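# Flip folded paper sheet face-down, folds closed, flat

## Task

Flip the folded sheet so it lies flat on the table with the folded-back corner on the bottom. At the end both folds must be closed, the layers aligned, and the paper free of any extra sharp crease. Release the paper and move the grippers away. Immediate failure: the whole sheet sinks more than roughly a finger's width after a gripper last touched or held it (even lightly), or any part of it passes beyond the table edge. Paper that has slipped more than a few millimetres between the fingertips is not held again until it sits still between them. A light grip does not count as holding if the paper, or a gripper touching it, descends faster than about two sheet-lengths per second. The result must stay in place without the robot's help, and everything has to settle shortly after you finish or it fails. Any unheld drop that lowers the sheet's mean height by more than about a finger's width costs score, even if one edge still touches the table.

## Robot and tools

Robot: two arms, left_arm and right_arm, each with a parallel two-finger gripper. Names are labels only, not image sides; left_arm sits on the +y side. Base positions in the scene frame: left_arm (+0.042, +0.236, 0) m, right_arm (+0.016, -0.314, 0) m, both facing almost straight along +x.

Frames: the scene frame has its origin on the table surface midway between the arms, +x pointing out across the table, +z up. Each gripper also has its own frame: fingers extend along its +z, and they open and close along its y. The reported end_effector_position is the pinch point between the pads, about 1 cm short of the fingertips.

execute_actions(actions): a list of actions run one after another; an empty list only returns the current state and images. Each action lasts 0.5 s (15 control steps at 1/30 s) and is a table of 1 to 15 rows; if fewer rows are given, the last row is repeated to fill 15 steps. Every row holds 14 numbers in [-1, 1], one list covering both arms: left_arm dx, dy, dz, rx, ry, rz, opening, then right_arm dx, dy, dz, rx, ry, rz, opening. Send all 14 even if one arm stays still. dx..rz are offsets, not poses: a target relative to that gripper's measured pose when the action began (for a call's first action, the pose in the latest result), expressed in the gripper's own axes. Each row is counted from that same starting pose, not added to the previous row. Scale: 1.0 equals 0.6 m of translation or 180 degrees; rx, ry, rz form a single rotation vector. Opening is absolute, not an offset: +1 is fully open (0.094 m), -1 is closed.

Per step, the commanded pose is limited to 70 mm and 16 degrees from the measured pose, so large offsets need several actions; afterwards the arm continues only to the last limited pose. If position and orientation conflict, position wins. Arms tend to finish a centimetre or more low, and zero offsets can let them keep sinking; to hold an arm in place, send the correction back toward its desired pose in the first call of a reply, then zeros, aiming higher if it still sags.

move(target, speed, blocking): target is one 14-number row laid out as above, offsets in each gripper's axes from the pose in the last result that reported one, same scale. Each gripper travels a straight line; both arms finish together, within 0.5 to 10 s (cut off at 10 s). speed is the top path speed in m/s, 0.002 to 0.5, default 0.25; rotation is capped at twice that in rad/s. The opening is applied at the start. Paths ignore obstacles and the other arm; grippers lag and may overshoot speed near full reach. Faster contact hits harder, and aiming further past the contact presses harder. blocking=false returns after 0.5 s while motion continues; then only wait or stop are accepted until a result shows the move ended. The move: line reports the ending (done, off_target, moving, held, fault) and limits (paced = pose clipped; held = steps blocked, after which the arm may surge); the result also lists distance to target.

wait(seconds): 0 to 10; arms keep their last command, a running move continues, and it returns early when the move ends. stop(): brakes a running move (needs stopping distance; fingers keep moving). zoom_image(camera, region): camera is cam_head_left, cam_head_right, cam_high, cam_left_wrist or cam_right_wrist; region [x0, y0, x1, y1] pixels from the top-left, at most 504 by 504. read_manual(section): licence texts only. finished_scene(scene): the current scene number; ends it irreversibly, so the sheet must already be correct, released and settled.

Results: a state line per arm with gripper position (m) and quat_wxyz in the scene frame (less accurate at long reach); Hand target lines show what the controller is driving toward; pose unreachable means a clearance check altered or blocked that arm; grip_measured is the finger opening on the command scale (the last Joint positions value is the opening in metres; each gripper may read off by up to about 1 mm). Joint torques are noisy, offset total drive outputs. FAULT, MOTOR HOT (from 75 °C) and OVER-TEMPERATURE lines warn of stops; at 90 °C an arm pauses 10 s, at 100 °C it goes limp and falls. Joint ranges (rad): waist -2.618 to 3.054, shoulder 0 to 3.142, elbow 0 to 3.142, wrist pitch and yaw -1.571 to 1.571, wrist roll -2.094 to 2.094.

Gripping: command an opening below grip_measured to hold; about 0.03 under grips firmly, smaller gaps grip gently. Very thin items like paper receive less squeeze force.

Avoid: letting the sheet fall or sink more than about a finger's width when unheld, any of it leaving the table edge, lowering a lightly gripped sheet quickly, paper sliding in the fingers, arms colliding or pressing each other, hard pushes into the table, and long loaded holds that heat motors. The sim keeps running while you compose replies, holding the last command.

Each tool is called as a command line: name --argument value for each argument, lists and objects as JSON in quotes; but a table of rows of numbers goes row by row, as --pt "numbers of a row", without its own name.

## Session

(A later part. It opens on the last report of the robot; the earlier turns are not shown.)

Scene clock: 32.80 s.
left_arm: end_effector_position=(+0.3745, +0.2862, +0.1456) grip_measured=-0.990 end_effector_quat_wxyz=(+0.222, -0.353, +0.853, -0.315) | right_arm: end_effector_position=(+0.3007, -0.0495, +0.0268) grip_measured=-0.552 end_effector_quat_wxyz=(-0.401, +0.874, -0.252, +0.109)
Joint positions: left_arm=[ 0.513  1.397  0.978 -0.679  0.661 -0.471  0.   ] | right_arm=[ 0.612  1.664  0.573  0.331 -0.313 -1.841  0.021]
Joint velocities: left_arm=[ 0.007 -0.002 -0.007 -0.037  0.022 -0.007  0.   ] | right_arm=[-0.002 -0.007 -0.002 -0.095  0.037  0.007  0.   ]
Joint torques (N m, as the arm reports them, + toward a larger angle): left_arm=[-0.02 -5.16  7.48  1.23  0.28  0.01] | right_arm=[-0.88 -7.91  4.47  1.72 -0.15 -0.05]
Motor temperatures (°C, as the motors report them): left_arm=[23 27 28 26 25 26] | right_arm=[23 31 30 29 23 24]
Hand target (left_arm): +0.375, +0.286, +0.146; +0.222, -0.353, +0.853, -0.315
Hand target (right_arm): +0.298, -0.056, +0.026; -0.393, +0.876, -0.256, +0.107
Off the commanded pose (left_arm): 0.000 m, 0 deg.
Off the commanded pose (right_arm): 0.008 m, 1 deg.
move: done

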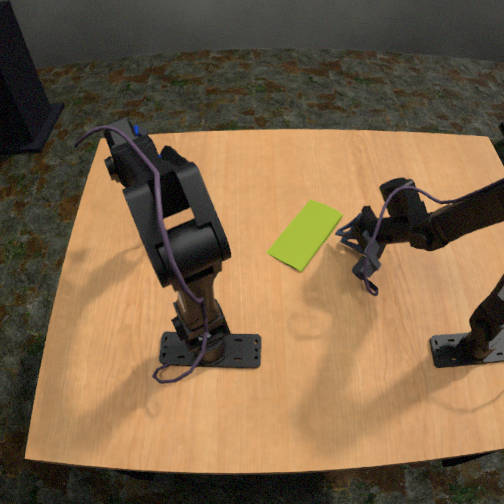

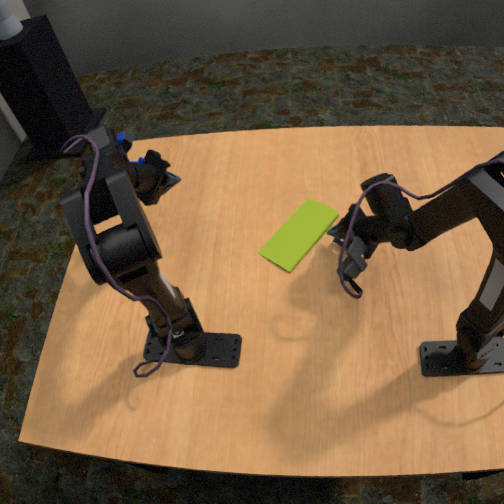

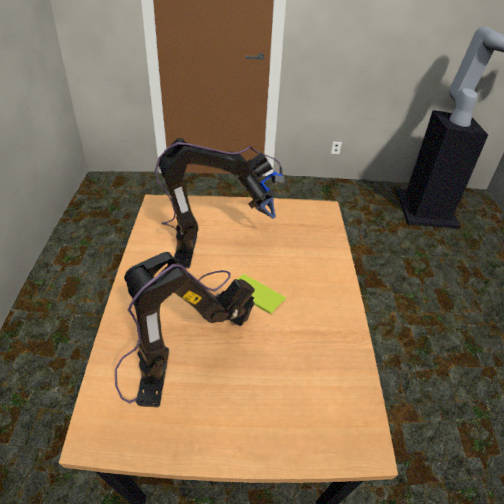

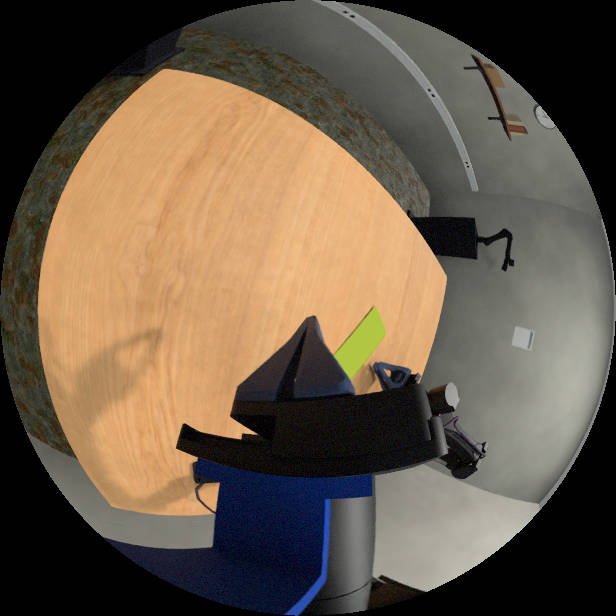

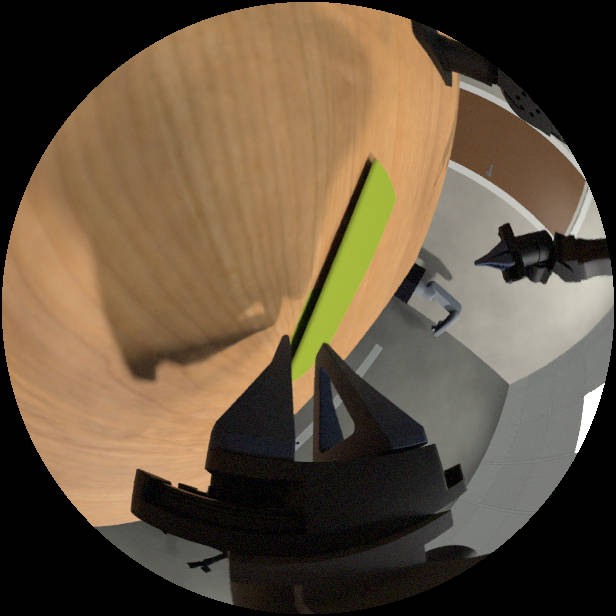

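move --target '[0,0,0,0,0,0,-1,0.02,-0.09,-0.27,0,0,0.05,-0.55]' --speed 0.3

zoom_image --camera "cam_head_left" --region '[255,185,355,285]'

Scene clock: 36.33 s.
left_arm: end_effector_position=(+0.3745, +0.2862, +0.1456) grip_measured=-0.990 end_effector_quat_wxyz=(+0.222, -0.353, +0.853, -0.315) | right_arm: end_effector_position=(+0.2649, -0.1292, +0.1704) grip_measured=-0.552 end_effector_quat_wxyz=(-0.410, +0.850, -0.319, +0.082)
Joint positions: left_arm=[ 0.513  1.397  0.978 -0.679  0.661 -0.471  0.   ] | right_arm=[ 0.378  1.059  0.775 -0.533 -0.473 -1.863  0.021]
Joint velocities: left_arm=[-0.007  0.017 -0.007  0.037  0.022 -0.022 -0.001] | right_arm=[-0.007 -0.007  0.012  0.051 -0.022  0.022  0.001]
Joint torques (N m, as the arm reports them, + toward a larger angle): left_arm=[-0.04 -5.18  7.48  1.23  0.28  0.  ] | right_arm=[-0.79 -2.33  8.82  1.66 -0.37 -0.08]
Motor temperatures (°C, as the motors report them): left_arm=[23 27 28 26 25 26] | right_arm=[23 30 30 29 23 24]
Hand target (left_arm): +0.375, +0.286, +0.146; +0.222, -0.353, +0.853, -0.315
Hand target (right_arm): +0.266, -0.130, +0.175; -0.410, +0.851, -0.320, +0.078
Off the commanded pose (left_arm): 0.000 m, 0 deg.
Off the commanded pose (right_arm): 0.004 m, 1 deg.
move: done

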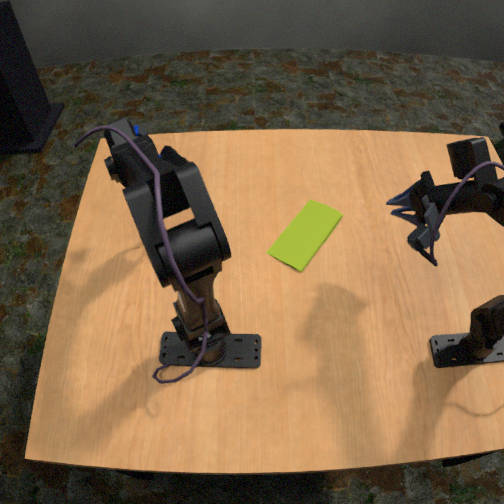

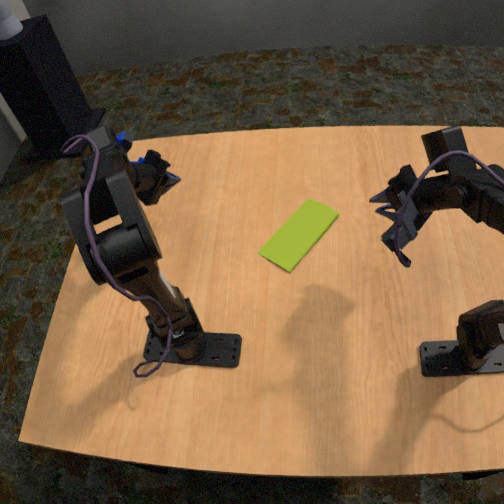

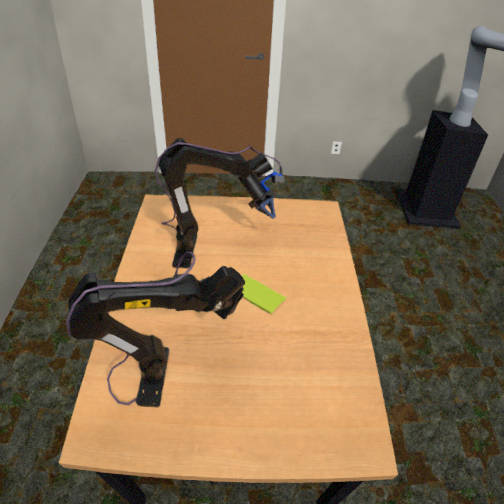

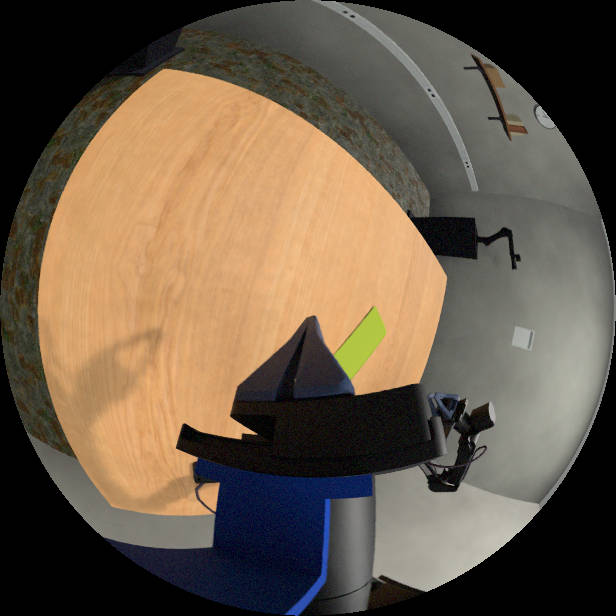

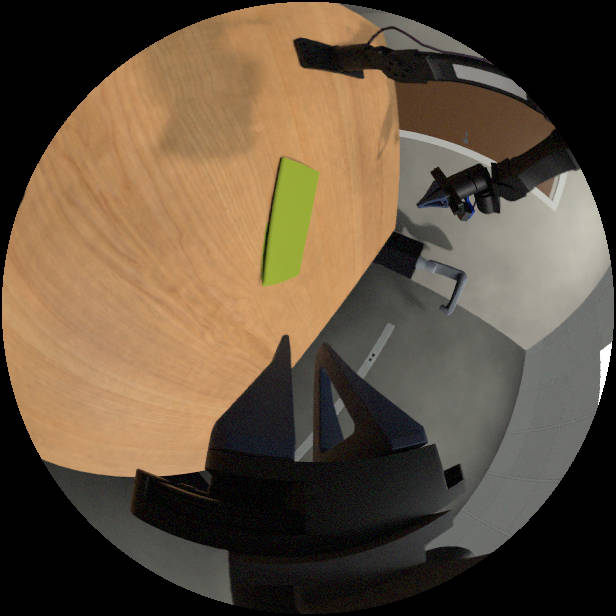

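Region (255, 185, 355, 285) of cam_head_left's 504x504 image, scaled by 5.040, with more detail than that image has.

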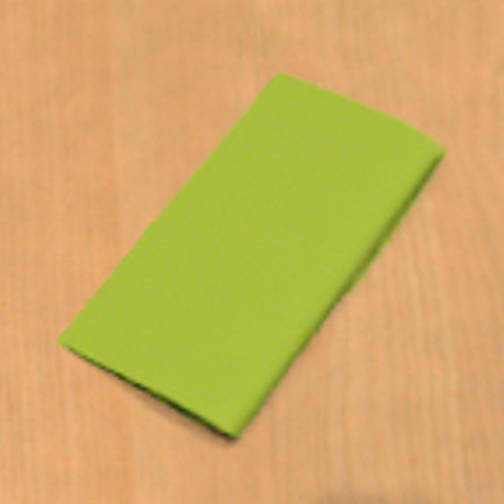

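finished_scene --scene 2

The scene is finished: the task was done.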